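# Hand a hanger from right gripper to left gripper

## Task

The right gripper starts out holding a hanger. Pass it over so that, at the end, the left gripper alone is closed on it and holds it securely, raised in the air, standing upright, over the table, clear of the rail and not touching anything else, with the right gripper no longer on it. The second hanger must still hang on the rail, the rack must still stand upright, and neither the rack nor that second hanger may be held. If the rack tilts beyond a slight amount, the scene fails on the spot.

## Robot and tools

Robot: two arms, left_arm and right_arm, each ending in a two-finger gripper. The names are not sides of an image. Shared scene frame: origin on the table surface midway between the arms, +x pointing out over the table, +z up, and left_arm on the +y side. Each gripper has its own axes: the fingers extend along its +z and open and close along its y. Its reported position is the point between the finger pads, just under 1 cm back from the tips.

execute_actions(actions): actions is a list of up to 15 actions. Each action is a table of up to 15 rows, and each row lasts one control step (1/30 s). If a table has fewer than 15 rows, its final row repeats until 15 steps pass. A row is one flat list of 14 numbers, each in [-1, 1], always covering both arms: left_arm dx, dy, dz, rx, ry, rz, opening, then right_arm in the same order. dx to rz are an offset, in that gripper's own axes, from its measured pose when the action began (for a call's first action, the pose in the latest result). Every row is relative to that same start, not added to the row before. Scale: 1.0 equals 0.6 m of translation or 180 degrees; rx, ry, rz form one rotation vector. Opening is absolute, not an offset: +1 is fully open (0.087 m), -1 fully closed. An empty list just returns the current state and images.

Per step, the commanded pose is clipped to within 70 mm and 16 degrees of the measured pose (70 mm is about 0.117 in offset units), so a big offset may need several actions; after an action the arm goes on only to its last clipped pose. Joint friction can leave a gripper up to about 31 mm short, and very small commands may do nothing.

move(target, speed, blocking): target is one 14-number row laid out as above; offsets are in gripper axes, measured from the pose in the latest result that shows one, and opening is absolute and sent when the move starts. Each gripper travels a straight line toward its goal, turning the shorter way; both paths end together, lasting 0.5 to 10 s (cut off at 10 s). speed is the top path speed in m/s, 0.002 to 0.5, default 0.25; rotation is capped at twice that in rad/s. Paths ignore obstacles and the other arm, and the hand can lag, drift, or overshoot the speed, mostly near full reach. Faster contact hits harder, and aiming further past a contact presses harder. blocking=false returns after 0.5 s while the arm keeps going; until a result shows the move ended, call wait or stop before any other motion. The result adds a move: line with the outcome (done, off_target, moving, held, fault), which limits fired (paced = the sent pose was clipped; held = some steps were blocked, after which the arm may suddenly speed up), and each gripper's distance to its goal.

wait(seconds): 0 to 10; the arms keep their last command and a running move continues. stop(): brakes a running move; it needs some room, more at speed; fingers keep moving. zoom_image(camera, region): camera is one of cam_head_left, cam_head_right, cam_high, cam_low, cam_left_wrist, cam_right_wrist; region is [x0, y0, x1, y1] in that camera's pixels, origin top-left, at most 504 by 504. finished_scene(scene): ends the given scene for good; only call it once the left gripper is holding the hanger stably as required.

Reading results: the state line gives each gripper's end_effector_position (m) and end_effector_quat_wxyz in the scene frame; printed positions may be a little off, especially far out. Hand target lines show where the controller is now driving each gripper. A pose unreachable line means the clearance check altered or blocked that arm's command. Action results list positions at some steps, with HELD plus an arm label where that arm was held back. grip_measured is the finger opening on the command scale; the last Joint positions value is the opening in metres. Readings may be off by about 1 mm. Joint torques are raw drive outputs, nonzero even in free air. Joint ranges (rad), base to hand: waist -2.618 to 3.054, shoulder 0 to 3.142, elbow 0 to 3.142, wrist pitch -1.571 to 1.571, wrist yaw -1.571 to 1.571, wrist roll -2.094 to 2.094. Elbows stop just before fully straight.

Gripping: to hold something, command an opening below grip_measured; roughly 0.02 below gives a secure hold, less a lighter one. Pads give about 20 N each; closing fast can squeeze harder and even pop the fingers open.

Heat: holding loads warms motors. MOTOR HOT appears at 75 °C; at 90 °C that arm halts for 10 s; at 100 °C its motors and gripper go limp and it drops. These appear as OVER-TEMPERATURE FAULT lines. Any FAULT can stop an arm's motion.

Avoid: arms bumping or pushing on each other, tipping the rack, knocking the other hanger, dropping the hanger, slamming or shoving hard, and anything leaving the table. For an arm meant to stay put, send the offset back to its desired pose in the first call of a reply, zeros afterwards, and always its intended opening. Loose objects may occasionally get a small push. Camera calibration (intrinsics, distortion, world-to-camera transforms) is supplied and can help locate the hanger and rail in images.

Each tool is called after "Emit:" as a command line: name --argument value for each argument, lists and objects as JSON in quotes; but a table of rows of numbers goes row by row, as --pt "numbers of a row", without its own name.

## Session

Emit:
execute_actions --actions '[]'

Scene clock: 0.00 s.
left_arm: end_effector_position=(+0.3765, +0.2429, +0.3552) grip_measured=+1.000 end_effector_quat_wxyz=(+0.700, +0.024, +0.713, -0.025) | right_arm: end_effector_position=(+0.3075, +0.0547, +0.3749) grip_measured=-0.847 end_effector_quat_wxyz=(+0.662, -0.176, +0.710, +0.161)
Joint positions: left_arm=[-0.005  1.063  1.051 -0.006 -0.012 -0.002  0.087] | right_arm=[ 0.946  1.401  1.404 -0.082  0.45   0.03   0.007]
Joint velocities: left_arm=[-0.007 -0.017  0.007 -0.022  0.022 -0.037  0.   ] | right_arm=[-0.012 -0.002 -0.027 -0.037  0.007 -0.051  0.001]
Joint torques (N m, as the arm reports them, + toward a larger angle): no reading
Hand target (left_arm): +0.376, +0.243, +0.355; +0.700, +0.024, +0.713, -0.025
Hand target (right_arm): +0.308, +0.055, +0.376; +0.663, -0.175, +0.709, +0.162
camera_calibration (this result's frames):
cam_right_wrist: T_world_to_cam=[[0.472534, -0.881084, 0.0200501, -0.108631], [-0.714036, -0.396081, -0.577297, 0.475092], [0.516589, 0.258476, -0.816288, 0.268038], [0, 0, 0, 1]] pos_world=[0.252099, 0.0231805, 0.495243]

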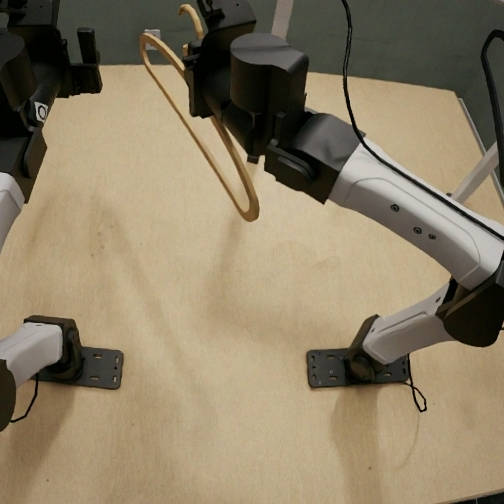

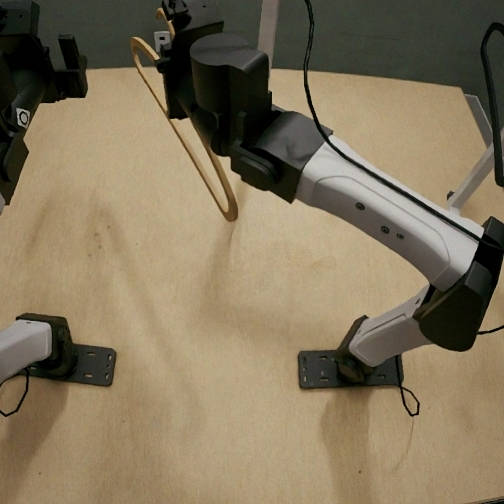

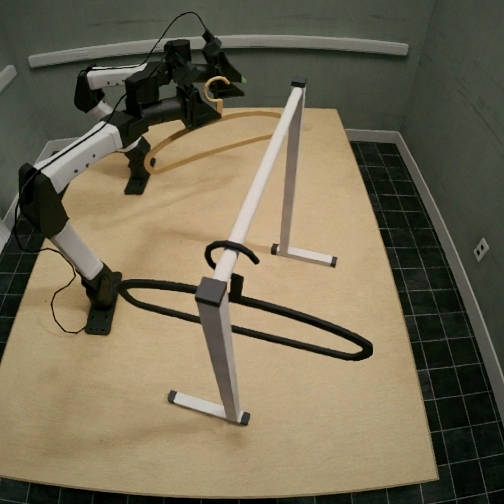

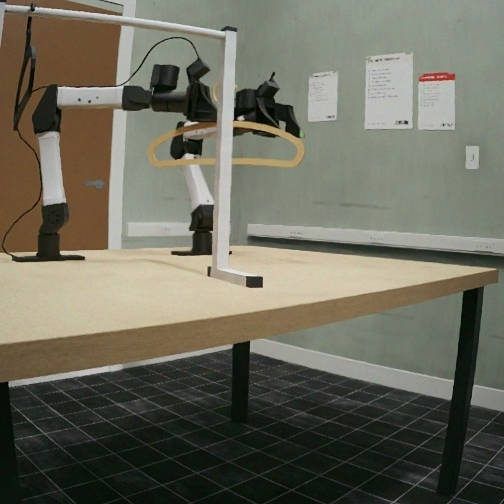

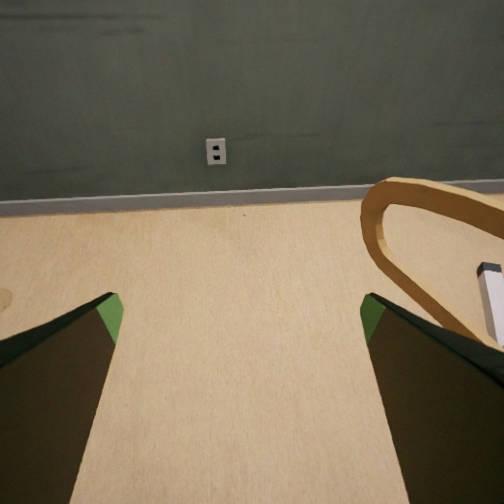

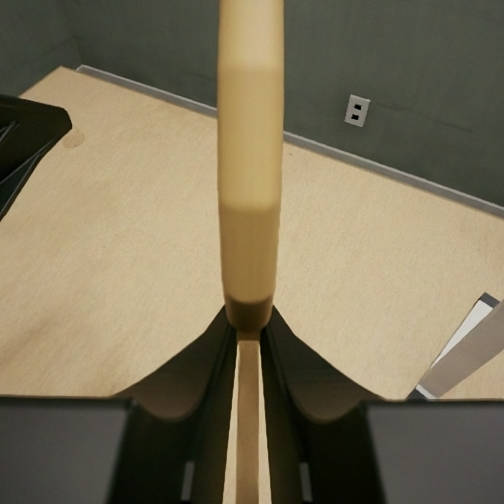

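Emit:
move --target '[0,0.03,-0.15,-0.225,0.462,-0.225,1, 0.267,-0.038,-0.173,-0.133,0,0,-1]' --speed 0.2

Scene clock: 14.27 s.
left_arm: end_effector_position=(+0.2949, +0.2685, +0.3600) grip_measured=+1.000 end_effector_quat_wxyz=(+0.307, -0.377, +0.866, -0.113) | right_arm: end_effector_position=(+0.2151, -0.0147, +0.2167) grip_measured=-0.847 end_effector_quat_wxyz=(+0.602, -0.310, +0.671, +0.301)
Joint positions: left_arm=[ 0.169  1.552  2.21  -1.563  0.021 -0.737  0.087] | right_arm=[ 0.726  0.858  0.492  0.272 -0.182  0.015  0.007]
Joint velocities: left_arm=[ 0.032  0.002 -0.017  0.022  0.051 -0.066  0.   ] | right_arm=[-0.002  0.007  0.017  0.022 -0.022 -0.022 -0.   ]
Joint torques (N m, as the arm reports them, + toward a larger angle): left_arm=[ 1.01 -6.34  2.85  1.77  0.   -0.01] | right_arm=[-0.21 -3.97  6.26  2.69 -0.07 -0.16]
Hand target (left_arm): +0.288, +0.269, +0.356; +0.295, -0.385, +0.867, -0.114
Hand target (right_arm): +0.213, -0.017, +0.222; +0.614, -0.310, +0.659, +0.305
Off the commanded pose (left_arm): 0.008 m, 39 deg; orientation clipped at the last step of the last action.
Off the commanded pose (right_arm): 0.007 m, 2 deg.
joint sent to its limit (left arm) — the command would take joint 4 (wrist pitch) past its lower limit, so that joint was sent only as far as its limit.
move: off_target (left_arm); limits=paced
camera_calibration (this result's frames):
cam_left_wrist: T_world_to_cam=[[0.570932, -0.700298, 0.428507, -0.140412], [-0.820997, -0.487322, 0.297458, 0.290489], [0.000511224, -0.521632, -0.853171, 0.583934], [0, 0, 0, 1]] pos_world=[0.318357, 0.34783, 0.471954]
cam_right_wrist: T_world_to_cam=[[0.785579, -0.618563, -0.0156492, -0.17871], [-0.519808, -0.646018, -0.558981, 0.240974], [0.335655, 0.447258, -0.829033, 0.249028], [0, 0, 0, 1]] pos_world=[0.182064, -0.0662498, 0.338355]

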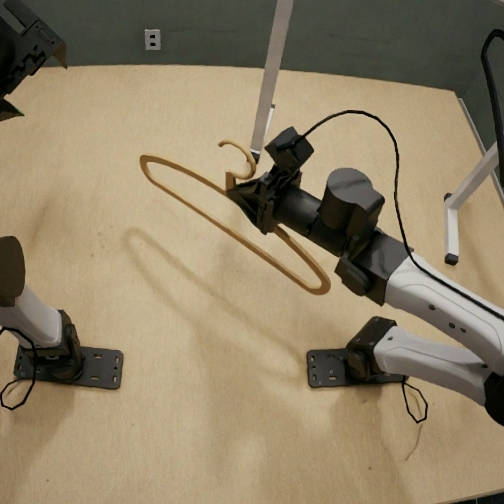

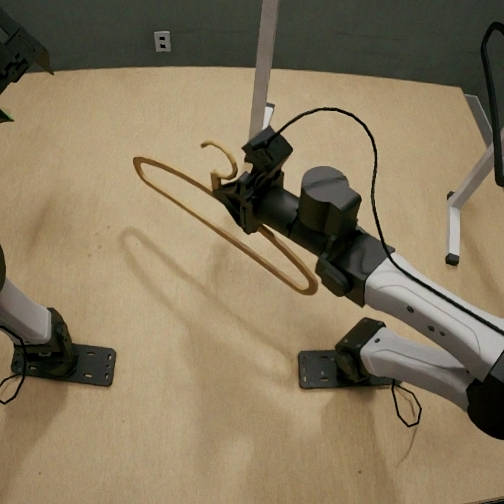

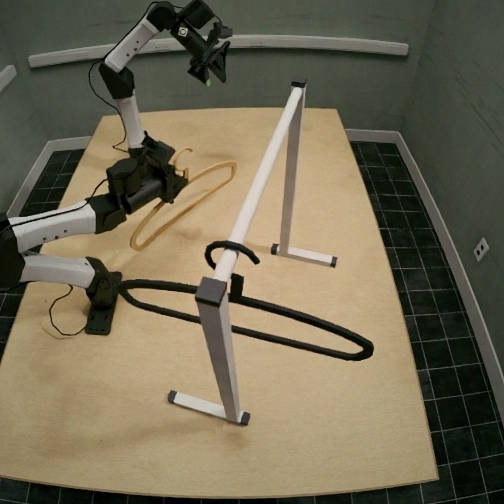

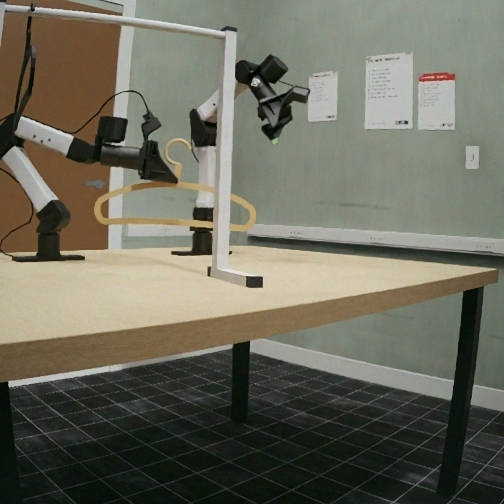

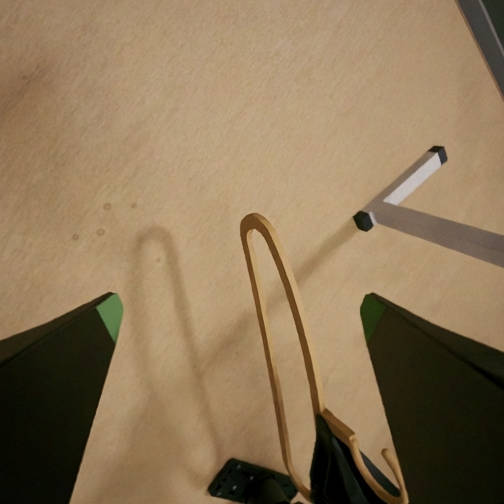

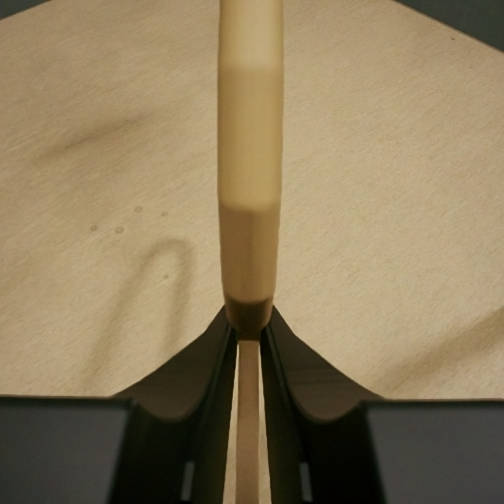

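Emit:
move --target '[0.356,-0.13,0.133,-0.153,0.147,-0.026,1, 0.04,0,0,0,0,0,-1]' --speed 0.15

Scene clock: 25.73 s.
left_arm: end_effector_position=(+0.2806, +0.0628, +0.2447) grip_measured=+1.000 end_effector_quat_wxyz=(+0.069, -0.435, +0.892, -0.102) | right_arm: end_effector_position=(+0.2130, -0.0165, +0.1991) grip_measured=-0.847 end_effector_quat_wxyz=(+0.603, -0.309, +0.670, +0.302)
Joint positions: left_arm=[-0.434  1.785  2.026 -1.565  0.002 -1.418  0.087] | right_arm=[ 0.726  0.858  0.418  0.348 -0.182  0.015  0.007]
Joint velocities: left_arm=[-0.007  0.002 -0.017 -0.007  0.007 -0.037  0.   ] | right_arm=[-0.022  0.012  0.007 -0.022  0.037 -0.066  0.   ]
Joint torques (N m, as the arm reports them, + toward a larger angle): left_arm=[-0.31 -7.11  4.39  0.91 -0.02 -0.08] | right_arm=[ 0.67 -1.48  6.16  2.7   0.09 -0.11]
Hand target (left_arm): +0.277, +0.061, +0.235; +0.054, -0.437, +0.894, -0.087
Hand target (right_arm): +0.213, -0.016, +0.193; +0.602, -0.310, +0.671, +0.301
Off the commanded pose (left_arm): 0.010 m, 14 deg.
Off the commanded pose (right_arm): 0.006 m, 0 deg.
joint sent to its limit (left arm) — the command would take joint 4 (wrist pitch) past its lower limit, so that joint was sent only as far as its limit.
move: off_target (left_arm)
camera_calibration (this result's frames):
cam_left_wrist: T_world_to_cam=[[0.75075, -0.611267, 0.250456, -0.239384], [-0.572779, -0.413476, 0.707786, 0.0380568], [-0.329089, -0.674826, -0.660538, 0.433229], [0, 0, 0, 1]] pos_world=[0.344086, 0.161762, 0.319183]
cam_right_wrist: T_world_to_cam=[[0.78561, -0.618536, -0.0151441, -0.178556], [-0.518677, -0.64504, -0.561157, 0.228983], [0.337328, 0.448706, -0.827571, 0.235304], [0, 0, 0, 1]] pos_world=[0.179669, -0.0683226, 0.320522]

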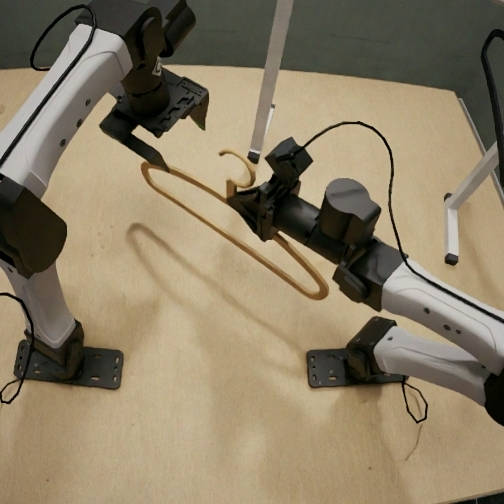

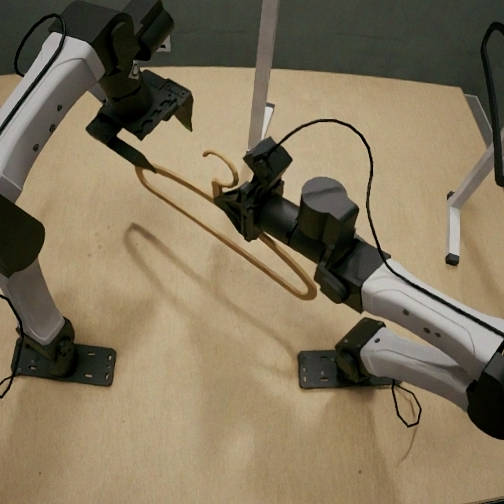

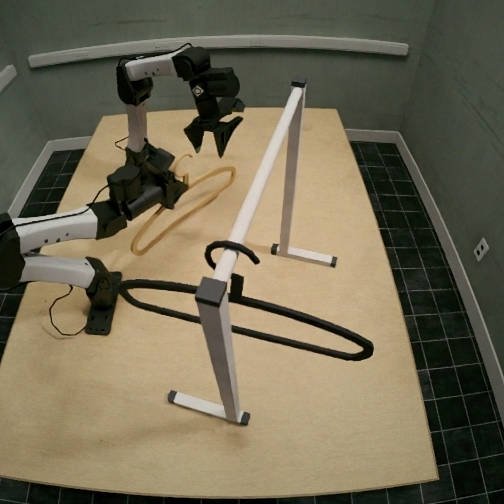

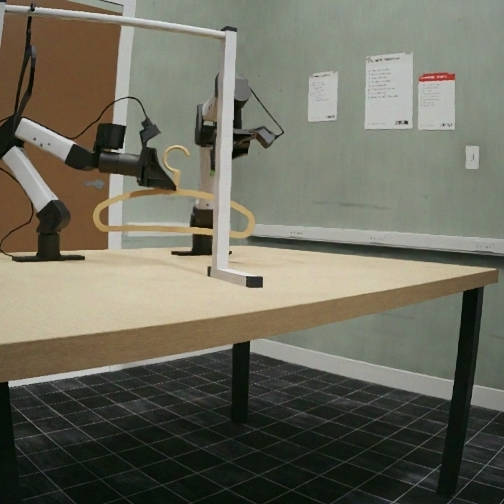

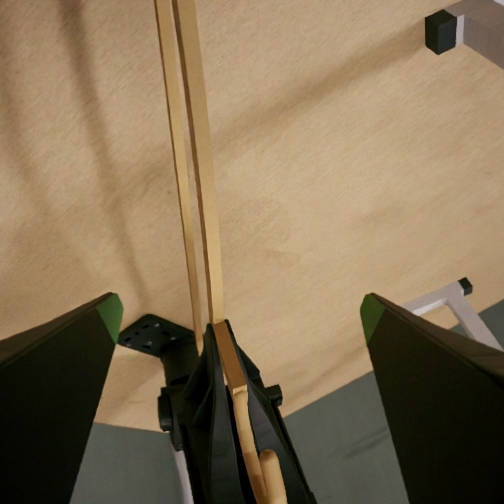

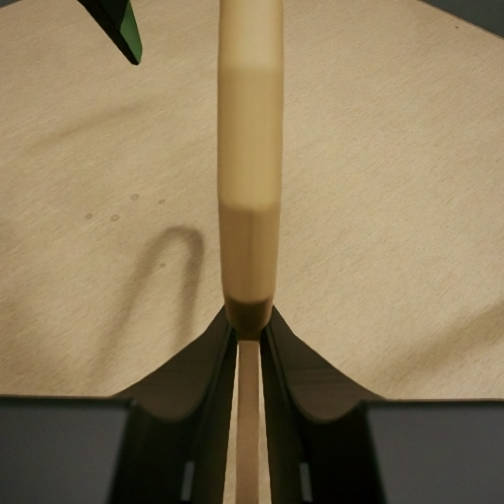

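Emit:
move --target '[0,0.053,0.162,-0.078,0,0,1, 0,0,0,0,0,0,-1]' --speed 0.08

Scene clock: 31.83 s.
left_arm: end_effector_position=(+0.2791, +0.0697, +0.1557) grip_measured=+1.000 end_effector_quat_wxyz=(+0.022, -0.440, +0.898, -0.007) | right_arm: end_effector_position=(+0.2127, -0.0167, +0.1978) grip_measured=-0.847 end_effector_quat_wxyz=(+0.601, -0.310, +0.672, +0.301)
Joint positions: left_arm=[-0.434  1.871  1.793 -1.456 -0.028 -1.421  0.087] | right_arm=[ 0.726  0.858  0.418  0.343 -0.182  0.015  0.007]
Joint velocities: left_arm=[-0.002 -0.012  0.012  0.007 -0.007 -0.051  0.   ] | right_arm=[ 0.012  0.007 -0.027 -0.022  0.051  0.037 -0.   ]
Joint torques (N m, as the arm reports them, + toward a larger angle): left_arm=[-0.65 -7.99  3.95  0.65 -0.14 -0.05] | right_arm=[ 0.39 -2.05  7.41  2.48  0.06 -0.11]
Hand target (left_arm): +0.277, +0.069, +0.143; +0.016, -0.439, +0.899, +0.008
Hand target (right_arm): +0.213, -0.017, +0.199; +0.603, -0.309, +0.670, +0.302
Off the commanded pose (left_arm): 0.013 m, 2 deg.
Off the commanded pose (right_arm): 0.001 m, 0 deg.
move: off_target (left_arm)
camera_calibration (this result's frames):
cam_left_wrist: T_world_to_cam=[[0.779995, -0.624467, 0.0405973, -0.186274], [-0.447011, -0.510592, 0.734491, 0.070619], [-0.437937, -0.591047, -0.677403, 0.405793], [0, 0, 0, 1]] pos_world=[0.354572, 0.159578, 0.230579]
cam_right_wrist: T_world_to_cam=[[0.785547, -0.618591, -0.0161542, -0.178298], [-0.520935, -0.646993, -0.5568, 0.227563], [0.33398, 0.445808, -0.830489, 0.235667], [0, 0, 0, 1]] pos_world=[0.179899, -0.0681238, 0.319546]

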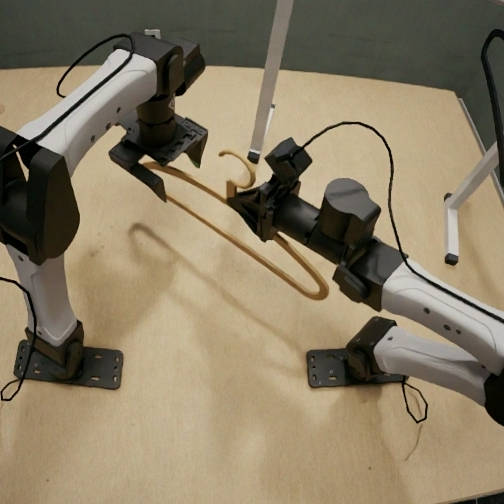

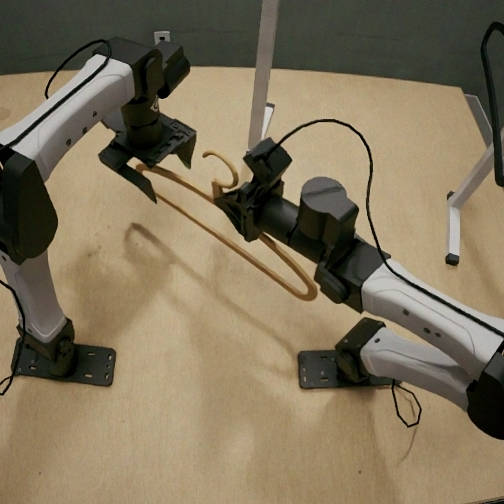

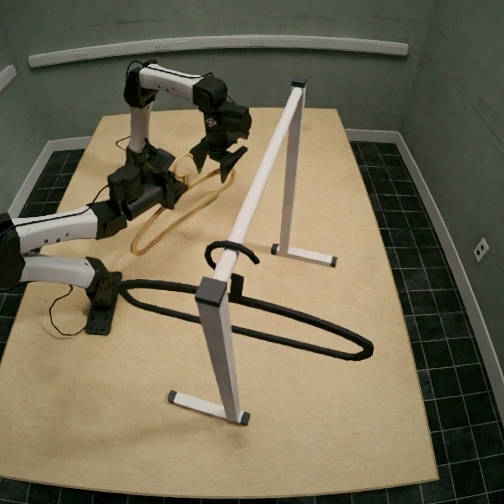

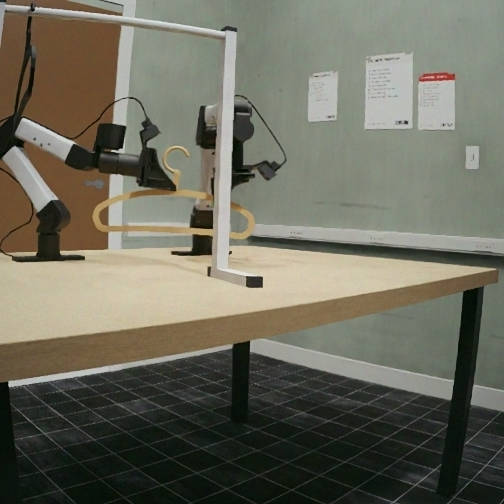

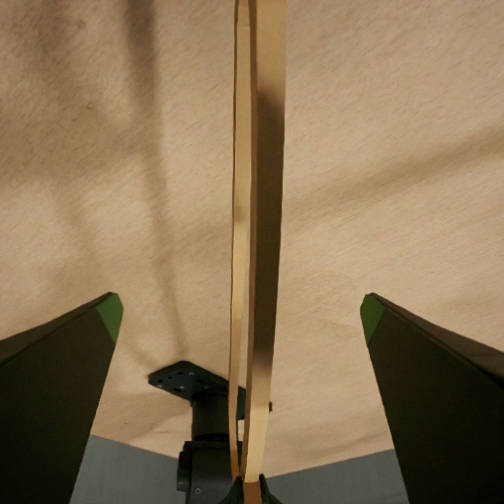

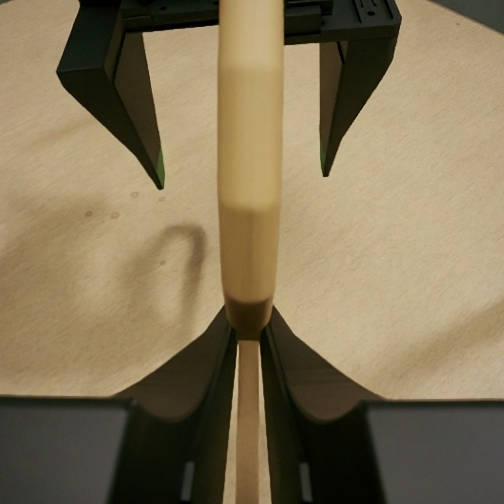

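Emit:
move --target '[0,-0.02,0,0,0,0,-0.6, 0,0,0,0,0,0,-1]' --speed 0.05

Emit:
move --target '[0,0,0,0,0,0,-1, 0,0,0,0,0,0,-1]'

Emit:
move --target '[0,0,0,0,0,0,-1, 0,0,0,0,0,0,0.3]'

Emit:
move --target '[-0.1,0.1,-0.03,0,0,0,-1, -0.15,0,-0.2,0,0,0,0.3]' --speed 0.12

Scene clock: 39.23 s.
left_arm: end_effector_position=(+0.2878, +0.0650, +0.1580) grip_measured=-0.600 end_effector_quat_wxyz=(+0.027, -0.440, +0.898, -0.013) | right_arm: end_effector_position=(+0.2125, -0.0170, +0.1966) grip_measured=-0.847 end_effector_quat_wxyz=(+0.600, -0.310, +0.674, +0.301)
Joint positions: left_arm=[-0.434  1.899  1.839 -1.459 -0.029 -1.422  0.018] | right_arm=[ 0.726  0.858  0.418  0.338 -0.182  0.015  0.007]
Joint velocities: left_arm=[ 0.002 -0.007  0.007 -0.081 -0.007 -0.007  0.001] | right_arm=[-0.002 -0.002 -0.002 -0.051 -0.007 -0.007  0.   ]
Joint torques (N m, as the arm reports them, + toward a larger angle): left_arm=[-0.32 -7.75  7.06  0.51 -0.07 -0.03] | right_arm=[ 0.4  -2.06  7.45  2.47  0.06 -0.12]
Hand target (left_arm): +0.288, +0.062, +0.156; +0.022, -0.440, +0.898, -0.007
Hand target (right_arm): +0.213, -0.017, +0.198; +0.601, -0.310, +0.672, +0.301
Off the commanded pose (left_arm): 0.003 m, 1 deg.
Off the commanded pose (right_arm): 0.001 m, 0 deg.
move: done
camera_calibration (this result's frames):
cam_left_wrist: T_world_to_cam=[[0.779596, -0.623817, 0.0555231, -0.198443], [-0.456833, -0.505782, 0.731771, 0.0733152], [-0.428408, -0.59585, -0.679285, 0.406279], [0, 0, 0, 1]] pos_world=[0.362252, 0.15537, 0.233347]
cam_right_wrist: T_world_to_cam=[[0.785485, -0.618645, -0.0170917, -0.178059], [-0.523015, -0.648794, -0.55274, 0.226243], [0.330861, 0.443108, -0.833178, 0.235998], [0, 0, 0, 1]] pos_world=[0.180108, -0.0679423, 0.318639]

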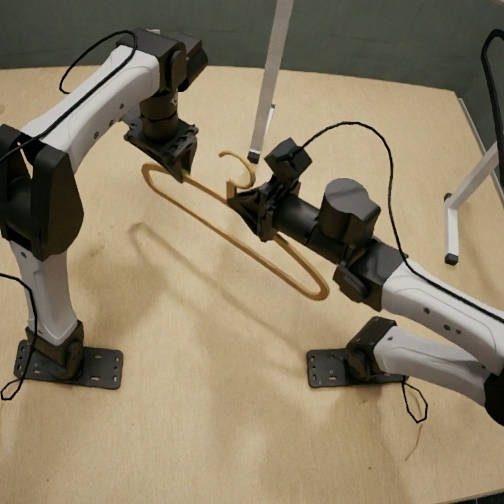

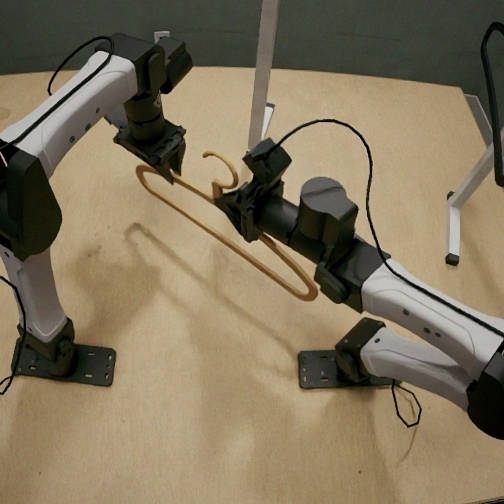

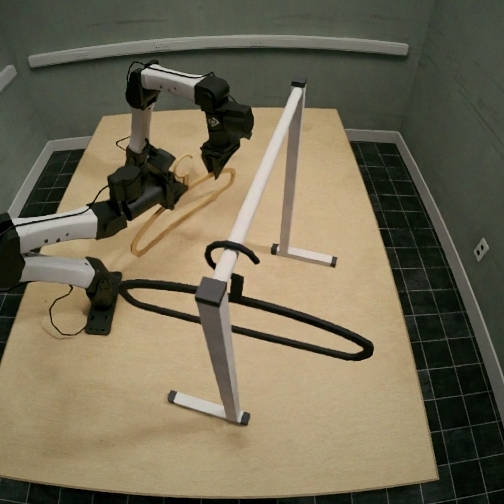

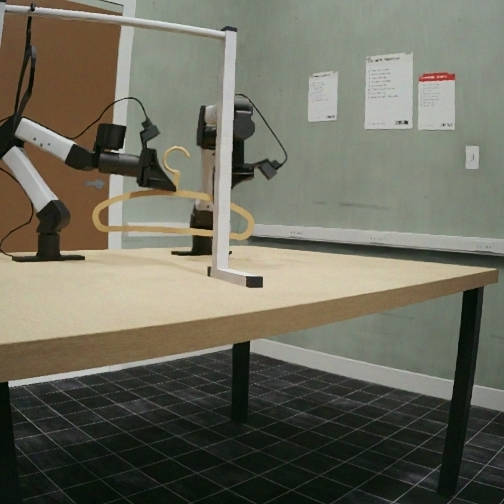

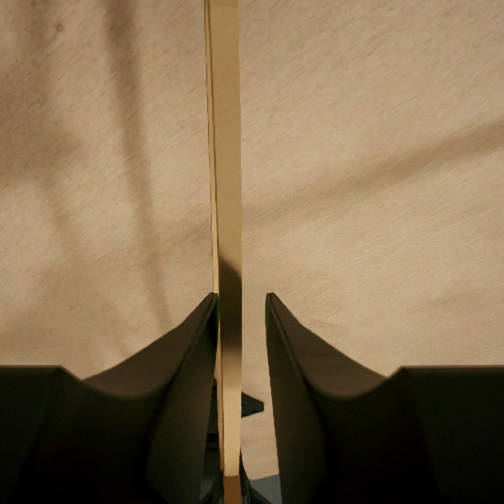

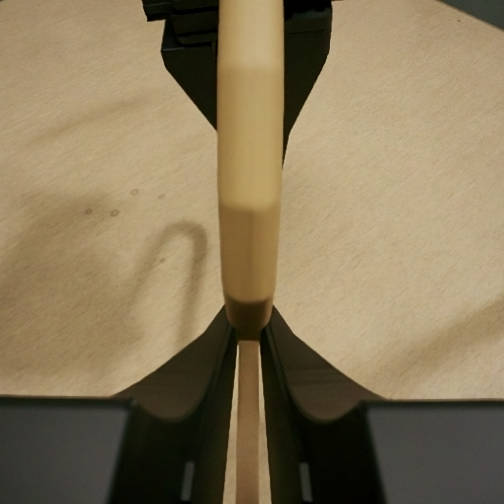

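Scene clock: 39.73 s.
left_arm: end_effector_position=(+0.2853, +0.0667, +0.1579) grip_measured=-0.846 end_effector_quat_wxyz=(+0.024, -0.438, +0.899, -0.008) | right_arm: end_effector_position=(+0.2137, -0.0181, +0.1963) grip_measured=-0.847 end_effector_quat_wxyz=(+0.602, -0.312, +0.673, +0.295)
Joint positions: left_arm=[-0.434  1.899  1.839 -1.47  -0.03  -1.416  0.007] | right_arm=[ 0.726  0.858  0.418  0.337 -0.177  0.004  0.007]
Joint velocities: left_arm=[-0.007 -0.017 -0.007 -0.007 -0.022  0.022  0.001] | right_arm=[ 0.002  0.002 -0.007 -0.022  0.066  0.007  0.   ]
Joint torques (N m, as the arm reports them, + toward a larger angle): left_arm=[ 0.16 -9.67  5.64  0.68 -0.07 -0.02] | right_arm=[ 0.43 -2.05  7.42  2.43  0.01 -0.03]
Hand target (left_arm): +0.288, +0.065, +0.158; +0.026, -0.440, +0.898, -0.013
Hand target (right_arm): +0.212, -0.017, +0.197; +0.599, -0.310, +0.674, +0.301
Off the commanded pose (left_arm): 0.003 m, 1 deg.
Off the commanded pose (right_arm): 0.002 m, 1 deg.
move: done
camera_calibration (this result's frames):
cam_left_wrist: T_world_to_cam=[[0.776746, -0.628262, 0.0441781, -0.19254], [-0.45297, -0.508534, 0.732264, 0.0721574], [-0.437588, -0.588795, -0.679586, 0.408367], [0, 0, 0, 1]] pos_world=[0.360936, 0.156173, 0.233188]
cam_right_wrist: T_world_to_cam=[[0.782474, -0.622653, -0.00614162, -0.181265], [-0.521968, -0.650504, -0.551719, 0.225539], [0.339534, 0.434911, -0.834008, 0.233992], [0, 0, 0, 1]] pos_world=[0.180111, -0.0679168, 0.318472]

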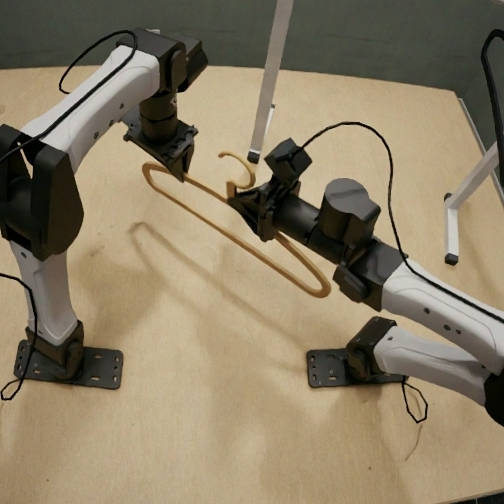

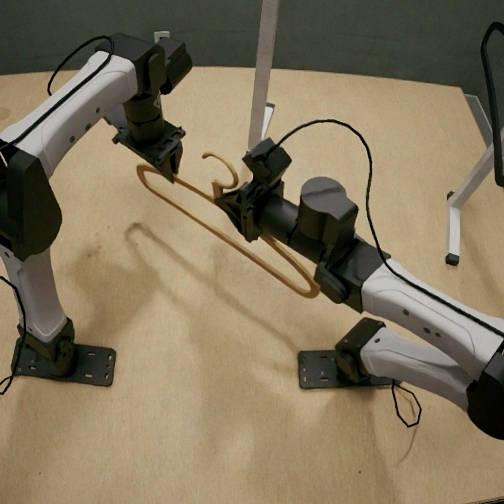

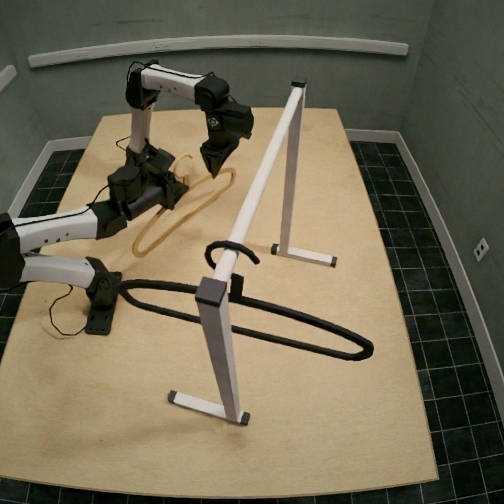

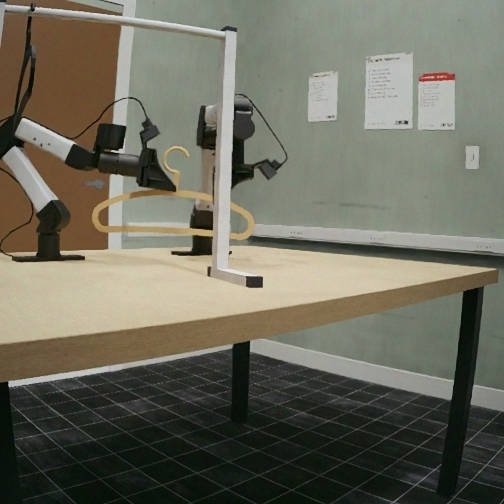

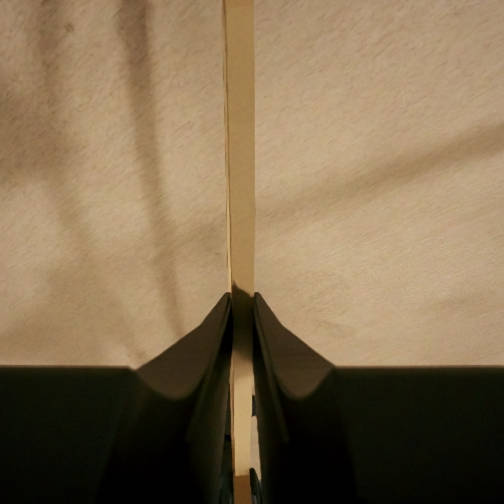

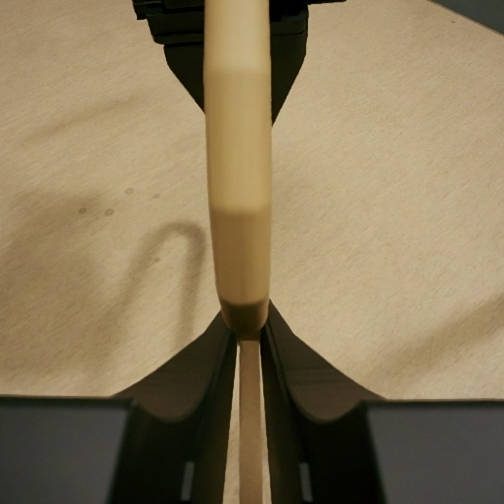

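Scene clock: 40.23 s.
left_arm: end_effector_position=(+0.2862, +0.0674, +0.1577) grip_measured=-0.852 end_effector_quat_wxyz=(+0.027, -0.437, +0.899, -0.007) | right_arm: end_effector_position=(+0.2138, -0.0180, +0.1966) grip_measured=+0.300 end_effector_quat_wxyz=(+0.602, -0.312, +0.673, +0.295)
Joint positions: left_arm=[-0.434  1.899  1.839 -1.469 -0.036 -1.416  0.006] | right_arm=[ 0.726  0.858  0.418  0.338 -0.177  0.004  0.057]
Joint velocities: left_arm=[ 0.007 -0.012  0.002  0.007 -0.051 -0.037 -0.   ] | right_arm=[-0.022 -0.002 -0.007  0.051  0.007 -0.022  0.   ]
Joint torques (N m, as the arm reports them, + toward a larger angle): left_arm=[-0.03 -9.57  5.62  0.55 -0.04  0.03] | right_arm=[ 0.4  -2.05  7.44  2.41  0.06 -0.11]
Hand target (left_arm): +0.285, +0.067, +0.158; +0.024, -0.437, +0.899, -0.008
Hand target (right_arm): +0.214, -0.018, +0.196; +0.602, -0.312, +0.673, +0.295
Off the commanded pose (left_arm): 0.001 m, 0 deg.
Off the commanded pose (right_arm): 0.000 m, 0 deg.
move: done
camera_calibration (this result's frames):
cam_left_wrist: T_world_to_cam=[[0.776472, -0.628564, 0.0447028, -0.192715], [-0.456056, -0.51158, 0.728217, 0.0747571], [-0.434862, -0.585827, -0.683888, 0.408705], [0, 0, 0, 1]] pos_world=[0.361461, 0.156541, 0.233684]
cam_right_wrist: T_world_to_cam=[[0.782506, -0.622618, -0.00547999, -0.181434], [-0.521143, -0.650105, -0.552968, 0.225902], [0.340726, 0.435557, -0.833184, 0.233839], [0, 0, 0, 1]] pos_world=[0.180026, -0.0679543, 0.318753]

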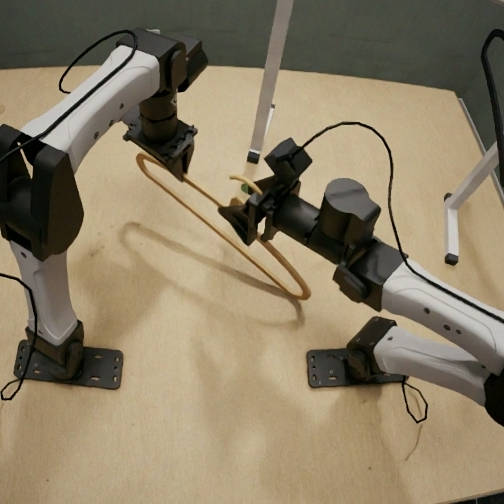

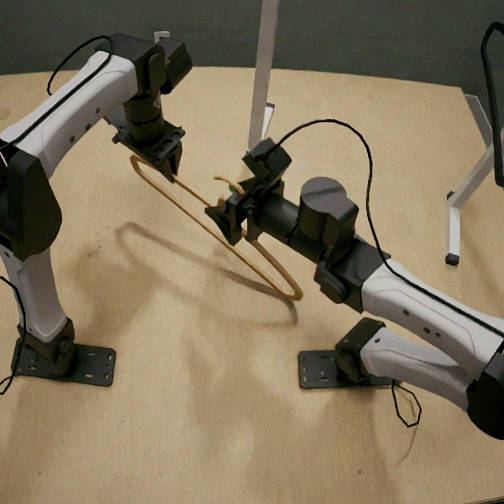

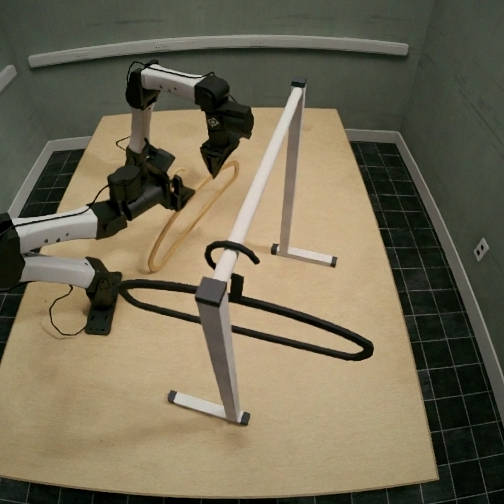

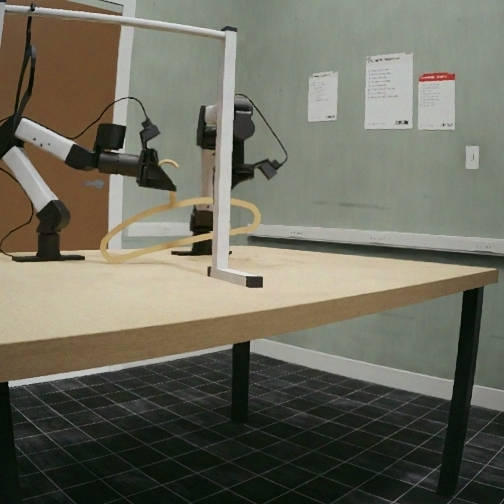

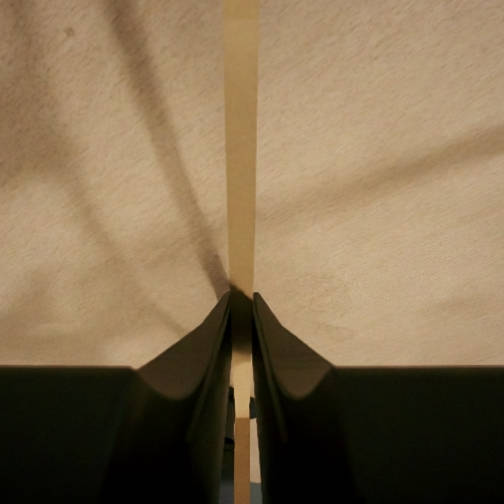

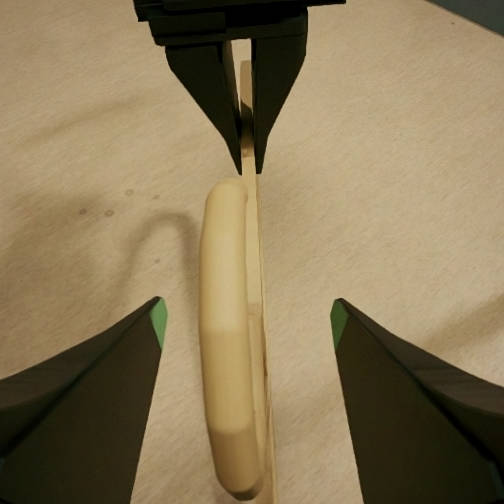

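Scene clock: 42.17 s.
left_arm: end_effector_position=(+0.2847, +0.1496, +0.1760) grip_measured=-0.852 end_effector_quat_wxyz=(+0.039, -0.437, +0.898, -0.009) | right_arm: end_effector_position=(+0.1530, -0.1005, +0.2929) grip_measured=+0.300 end_effector_quat_wxyz=(+0.598, -0.309, +0.679, +0.294)
Joint positions: left_arm=[-0.219  1.752  1.728 -1.478 -0.039 -1.201  0.006] | right_arm=[ 0.417  0.463  0.773 -0.436 -0.476 -0.029  0.057]
Joint velocities: left_arm=[-0.012 -0.012 -0.007 -0.051 -0.022  0.051 -0.001] | right_arm=[ 0.017 -0.002 -0.017 -0.037 -0.051  0.022  0.001]
Joint torques (N m, as the arm reports them, + toward a larger angle): left_arm=[ 0.82 -9.56  3.99  0.48  0.07  0.06] | right_arm=[-0.41  0.05  7.49  2.14 -0.07 -0.18]
Hand target (left_arm): +0.275, +0.152, +0.175; +0.024, -0.438, +0.899, -0.007
Hand target (right_arm): +0.148, -0.103, +0.299; +0.603, -0.313, +0.672, +0.294
Off the commanded pose (left_arm): 0.010 m, 1 deg.
Off the commanded pose (right_arm): 0.010 m, 1 deg.
move: done
camera_calibration (this result's frames):
cam_left_wrist: T_world_to_cam=[[0.775403, -0.628684, 0.0592149, -0.142977], [-0.472848, -0.515918, 0.714313, 0.110642], [-0.418528, -0.58188, -0.697316, 0.465835], [0, 0, 0, 1]] pos_world=[0.358146, 0.238254, 0.254267]
cam_right_wrist: T_world_to_cam=[[0.778095, -0.628006, -0.0133068, -0.182354], [-0.532989, -0.648863, -0.543046, 0.19282], [0.332402, 0.429634, -0.839598, 0.3732], [0, 0, 0, 1]] pos_world=[0.120608, -0.149745, 0.415621]

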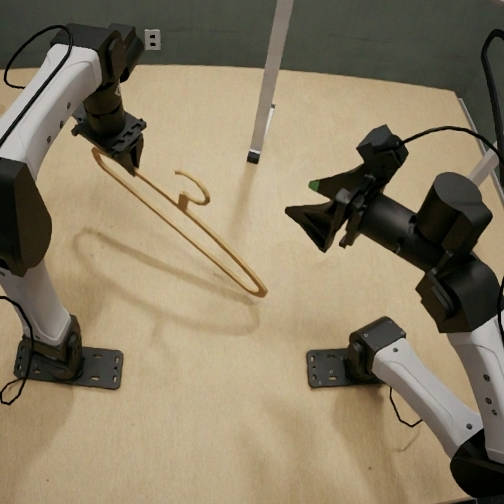

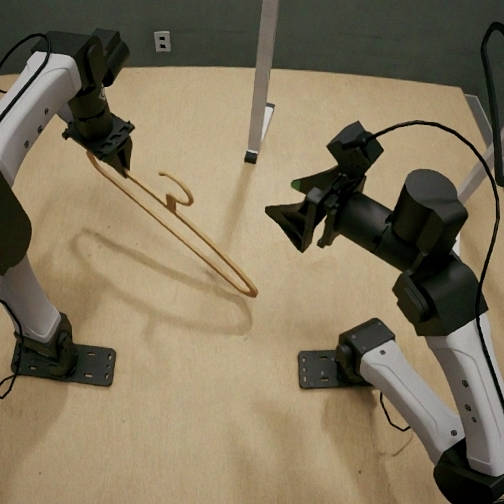

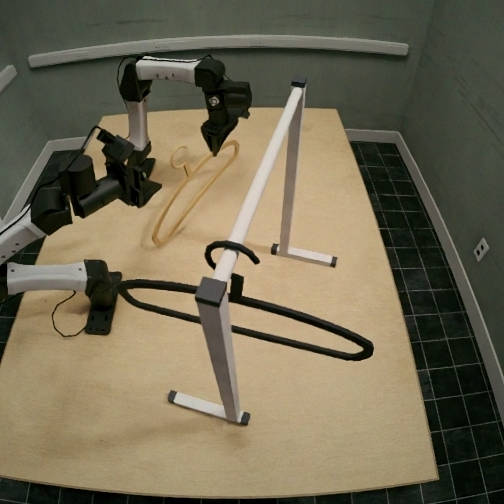

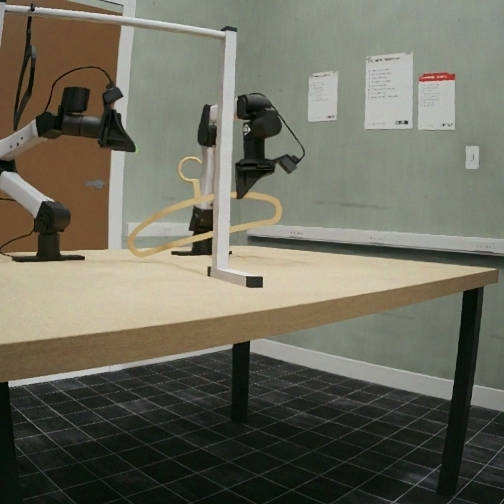

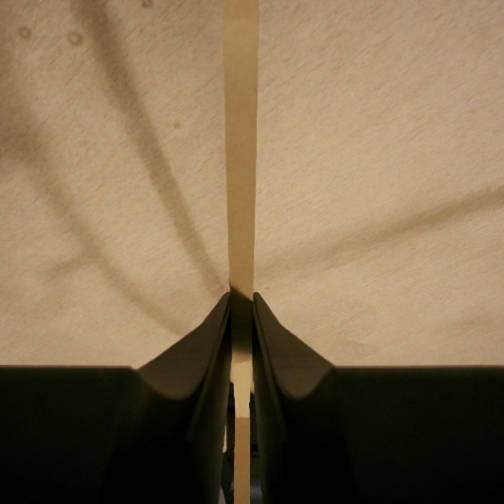

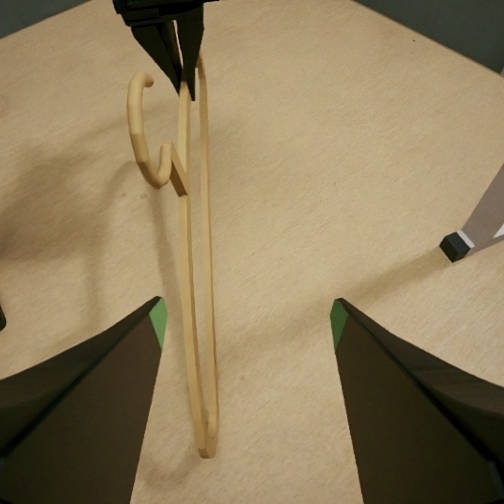

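Emit:
move --target '[0,0,0,0,0.11,0,-1, 0,0,0,0,0,0,0.3]' --speed 0.05

Scene clock: 48.70 s.
left_arm: end_effector_position=(+0.2848, +0.1506, +0.1756) grip_measured=-0.852 end_effector_quat_wxyz=(-0.093, -0.429, +0.894, -0.088) | right_arm: end_effector_position=(+0.1527, -0.1003, +0.2929) grip_measured=+0.300 end_effector_quat_wxyz=(+0.598, -0.310, +0.678, +0.295)
Joint positions: left_arm=[-0.068  1.855  1.783 -1.556  0.251 -1.031  0.006] | right_arm=[ 0.417  0.463  0.773 -0.436 -0.479 -0.029  0.057]
Joint velocities: left_arm=[-0.002  0.007 -0.007 -0.022  0.081 -0.022 -0.   ] | right_arm=[-0.007  0.017  0.027 -0.007  0.007  0.007  0.001]
Joint torques (N m, as the arm reports them, + toward a larger angle): left_arm=[ 0.78 -7.56  6.5   0.13  0.28  0.03] | right_arm=[ 0.39  1.23  6.49  2.36  0.06 -0.11]
Hand target (left_arm): +0.284, +0.149, +0.176; -0.110, -0.430, +0.891, -0.092
Hand target (right_arm): +0.153, -0.101, +0.293; +0.598, -0.309, +0.679, +0.294
Off the commanded pose (left_arm): 0.001 m, 3 deg.
Off the commanded pose (right_arm): 0.000 m, 0 deg.
joint sent to its limit (left arm) — the command would take joint 4 (wrist pitch) past its lower limit, so that joint was sent only as far as its limit.
move: off_target (left_arm)
camera_calibration (this result's frames):
cam_left_wrist: T_world_to_cam=[[0.774846, -0.625651, 0.0904131, -0.148122], [-0.345613, -0.299517, 0.889293, 0.0120111], [-0.529307, -0.720313, -0.448312, 0.474839], [0, 0, 0, 1]] pos_world=[0.370258, 0.252957, 0.215587]
cam_right_wrist: T_world_to_cam=[[0.779785, -0.625908, -0.0132247, -0.181973], [-0.531153, -0.650258, -0.543177, 0.192457], [0.331379, 0.430585, -0.839514, 0.373439], [0, 0, 0, 1]] pos_world=[0.120374, -0.149549, 0.415639]

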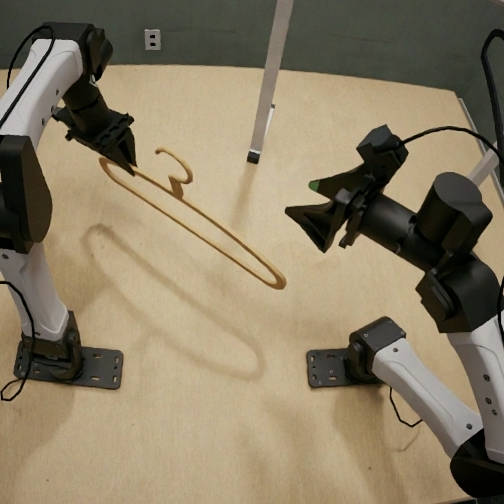

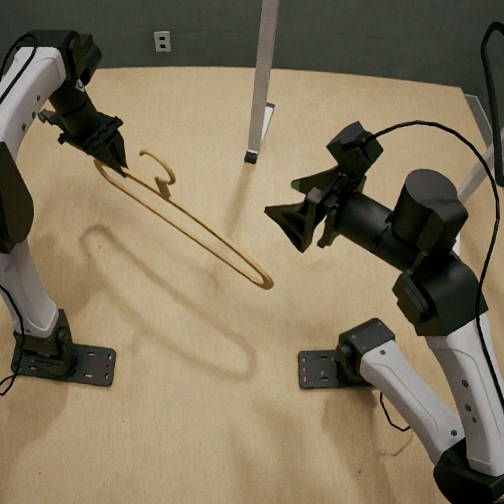

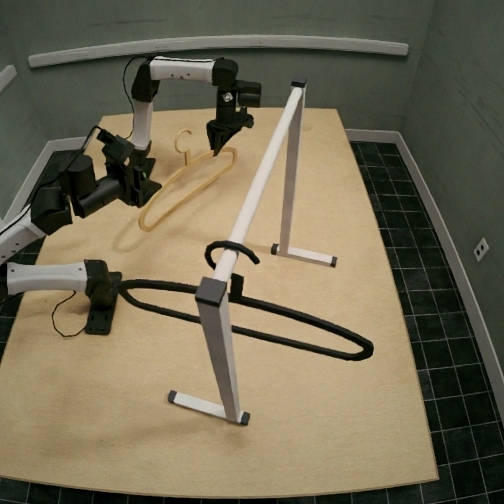

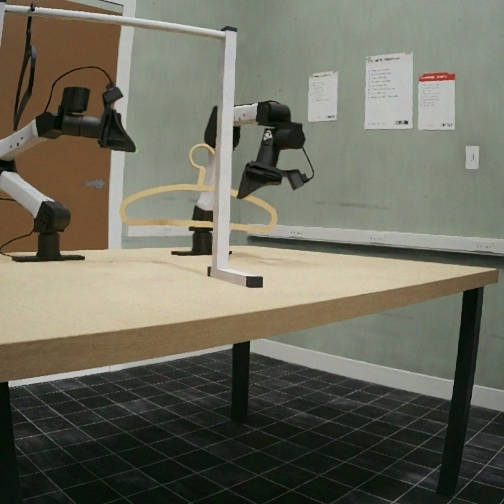

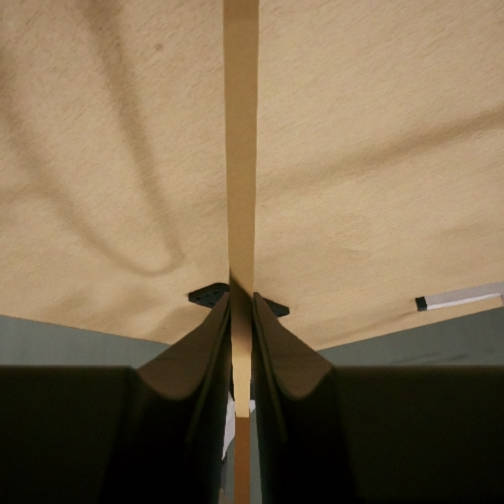

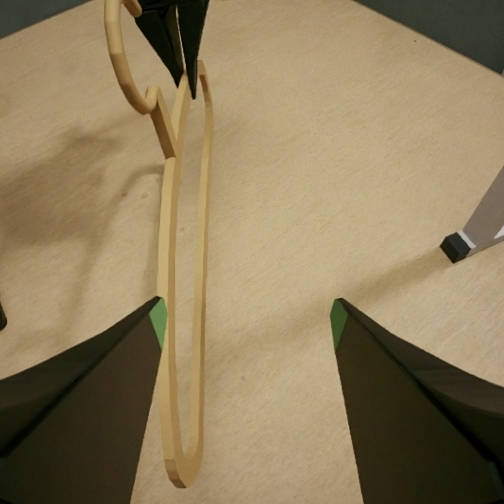

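Emit:
finished_scene --scene 2

The scene is finished: the task was done.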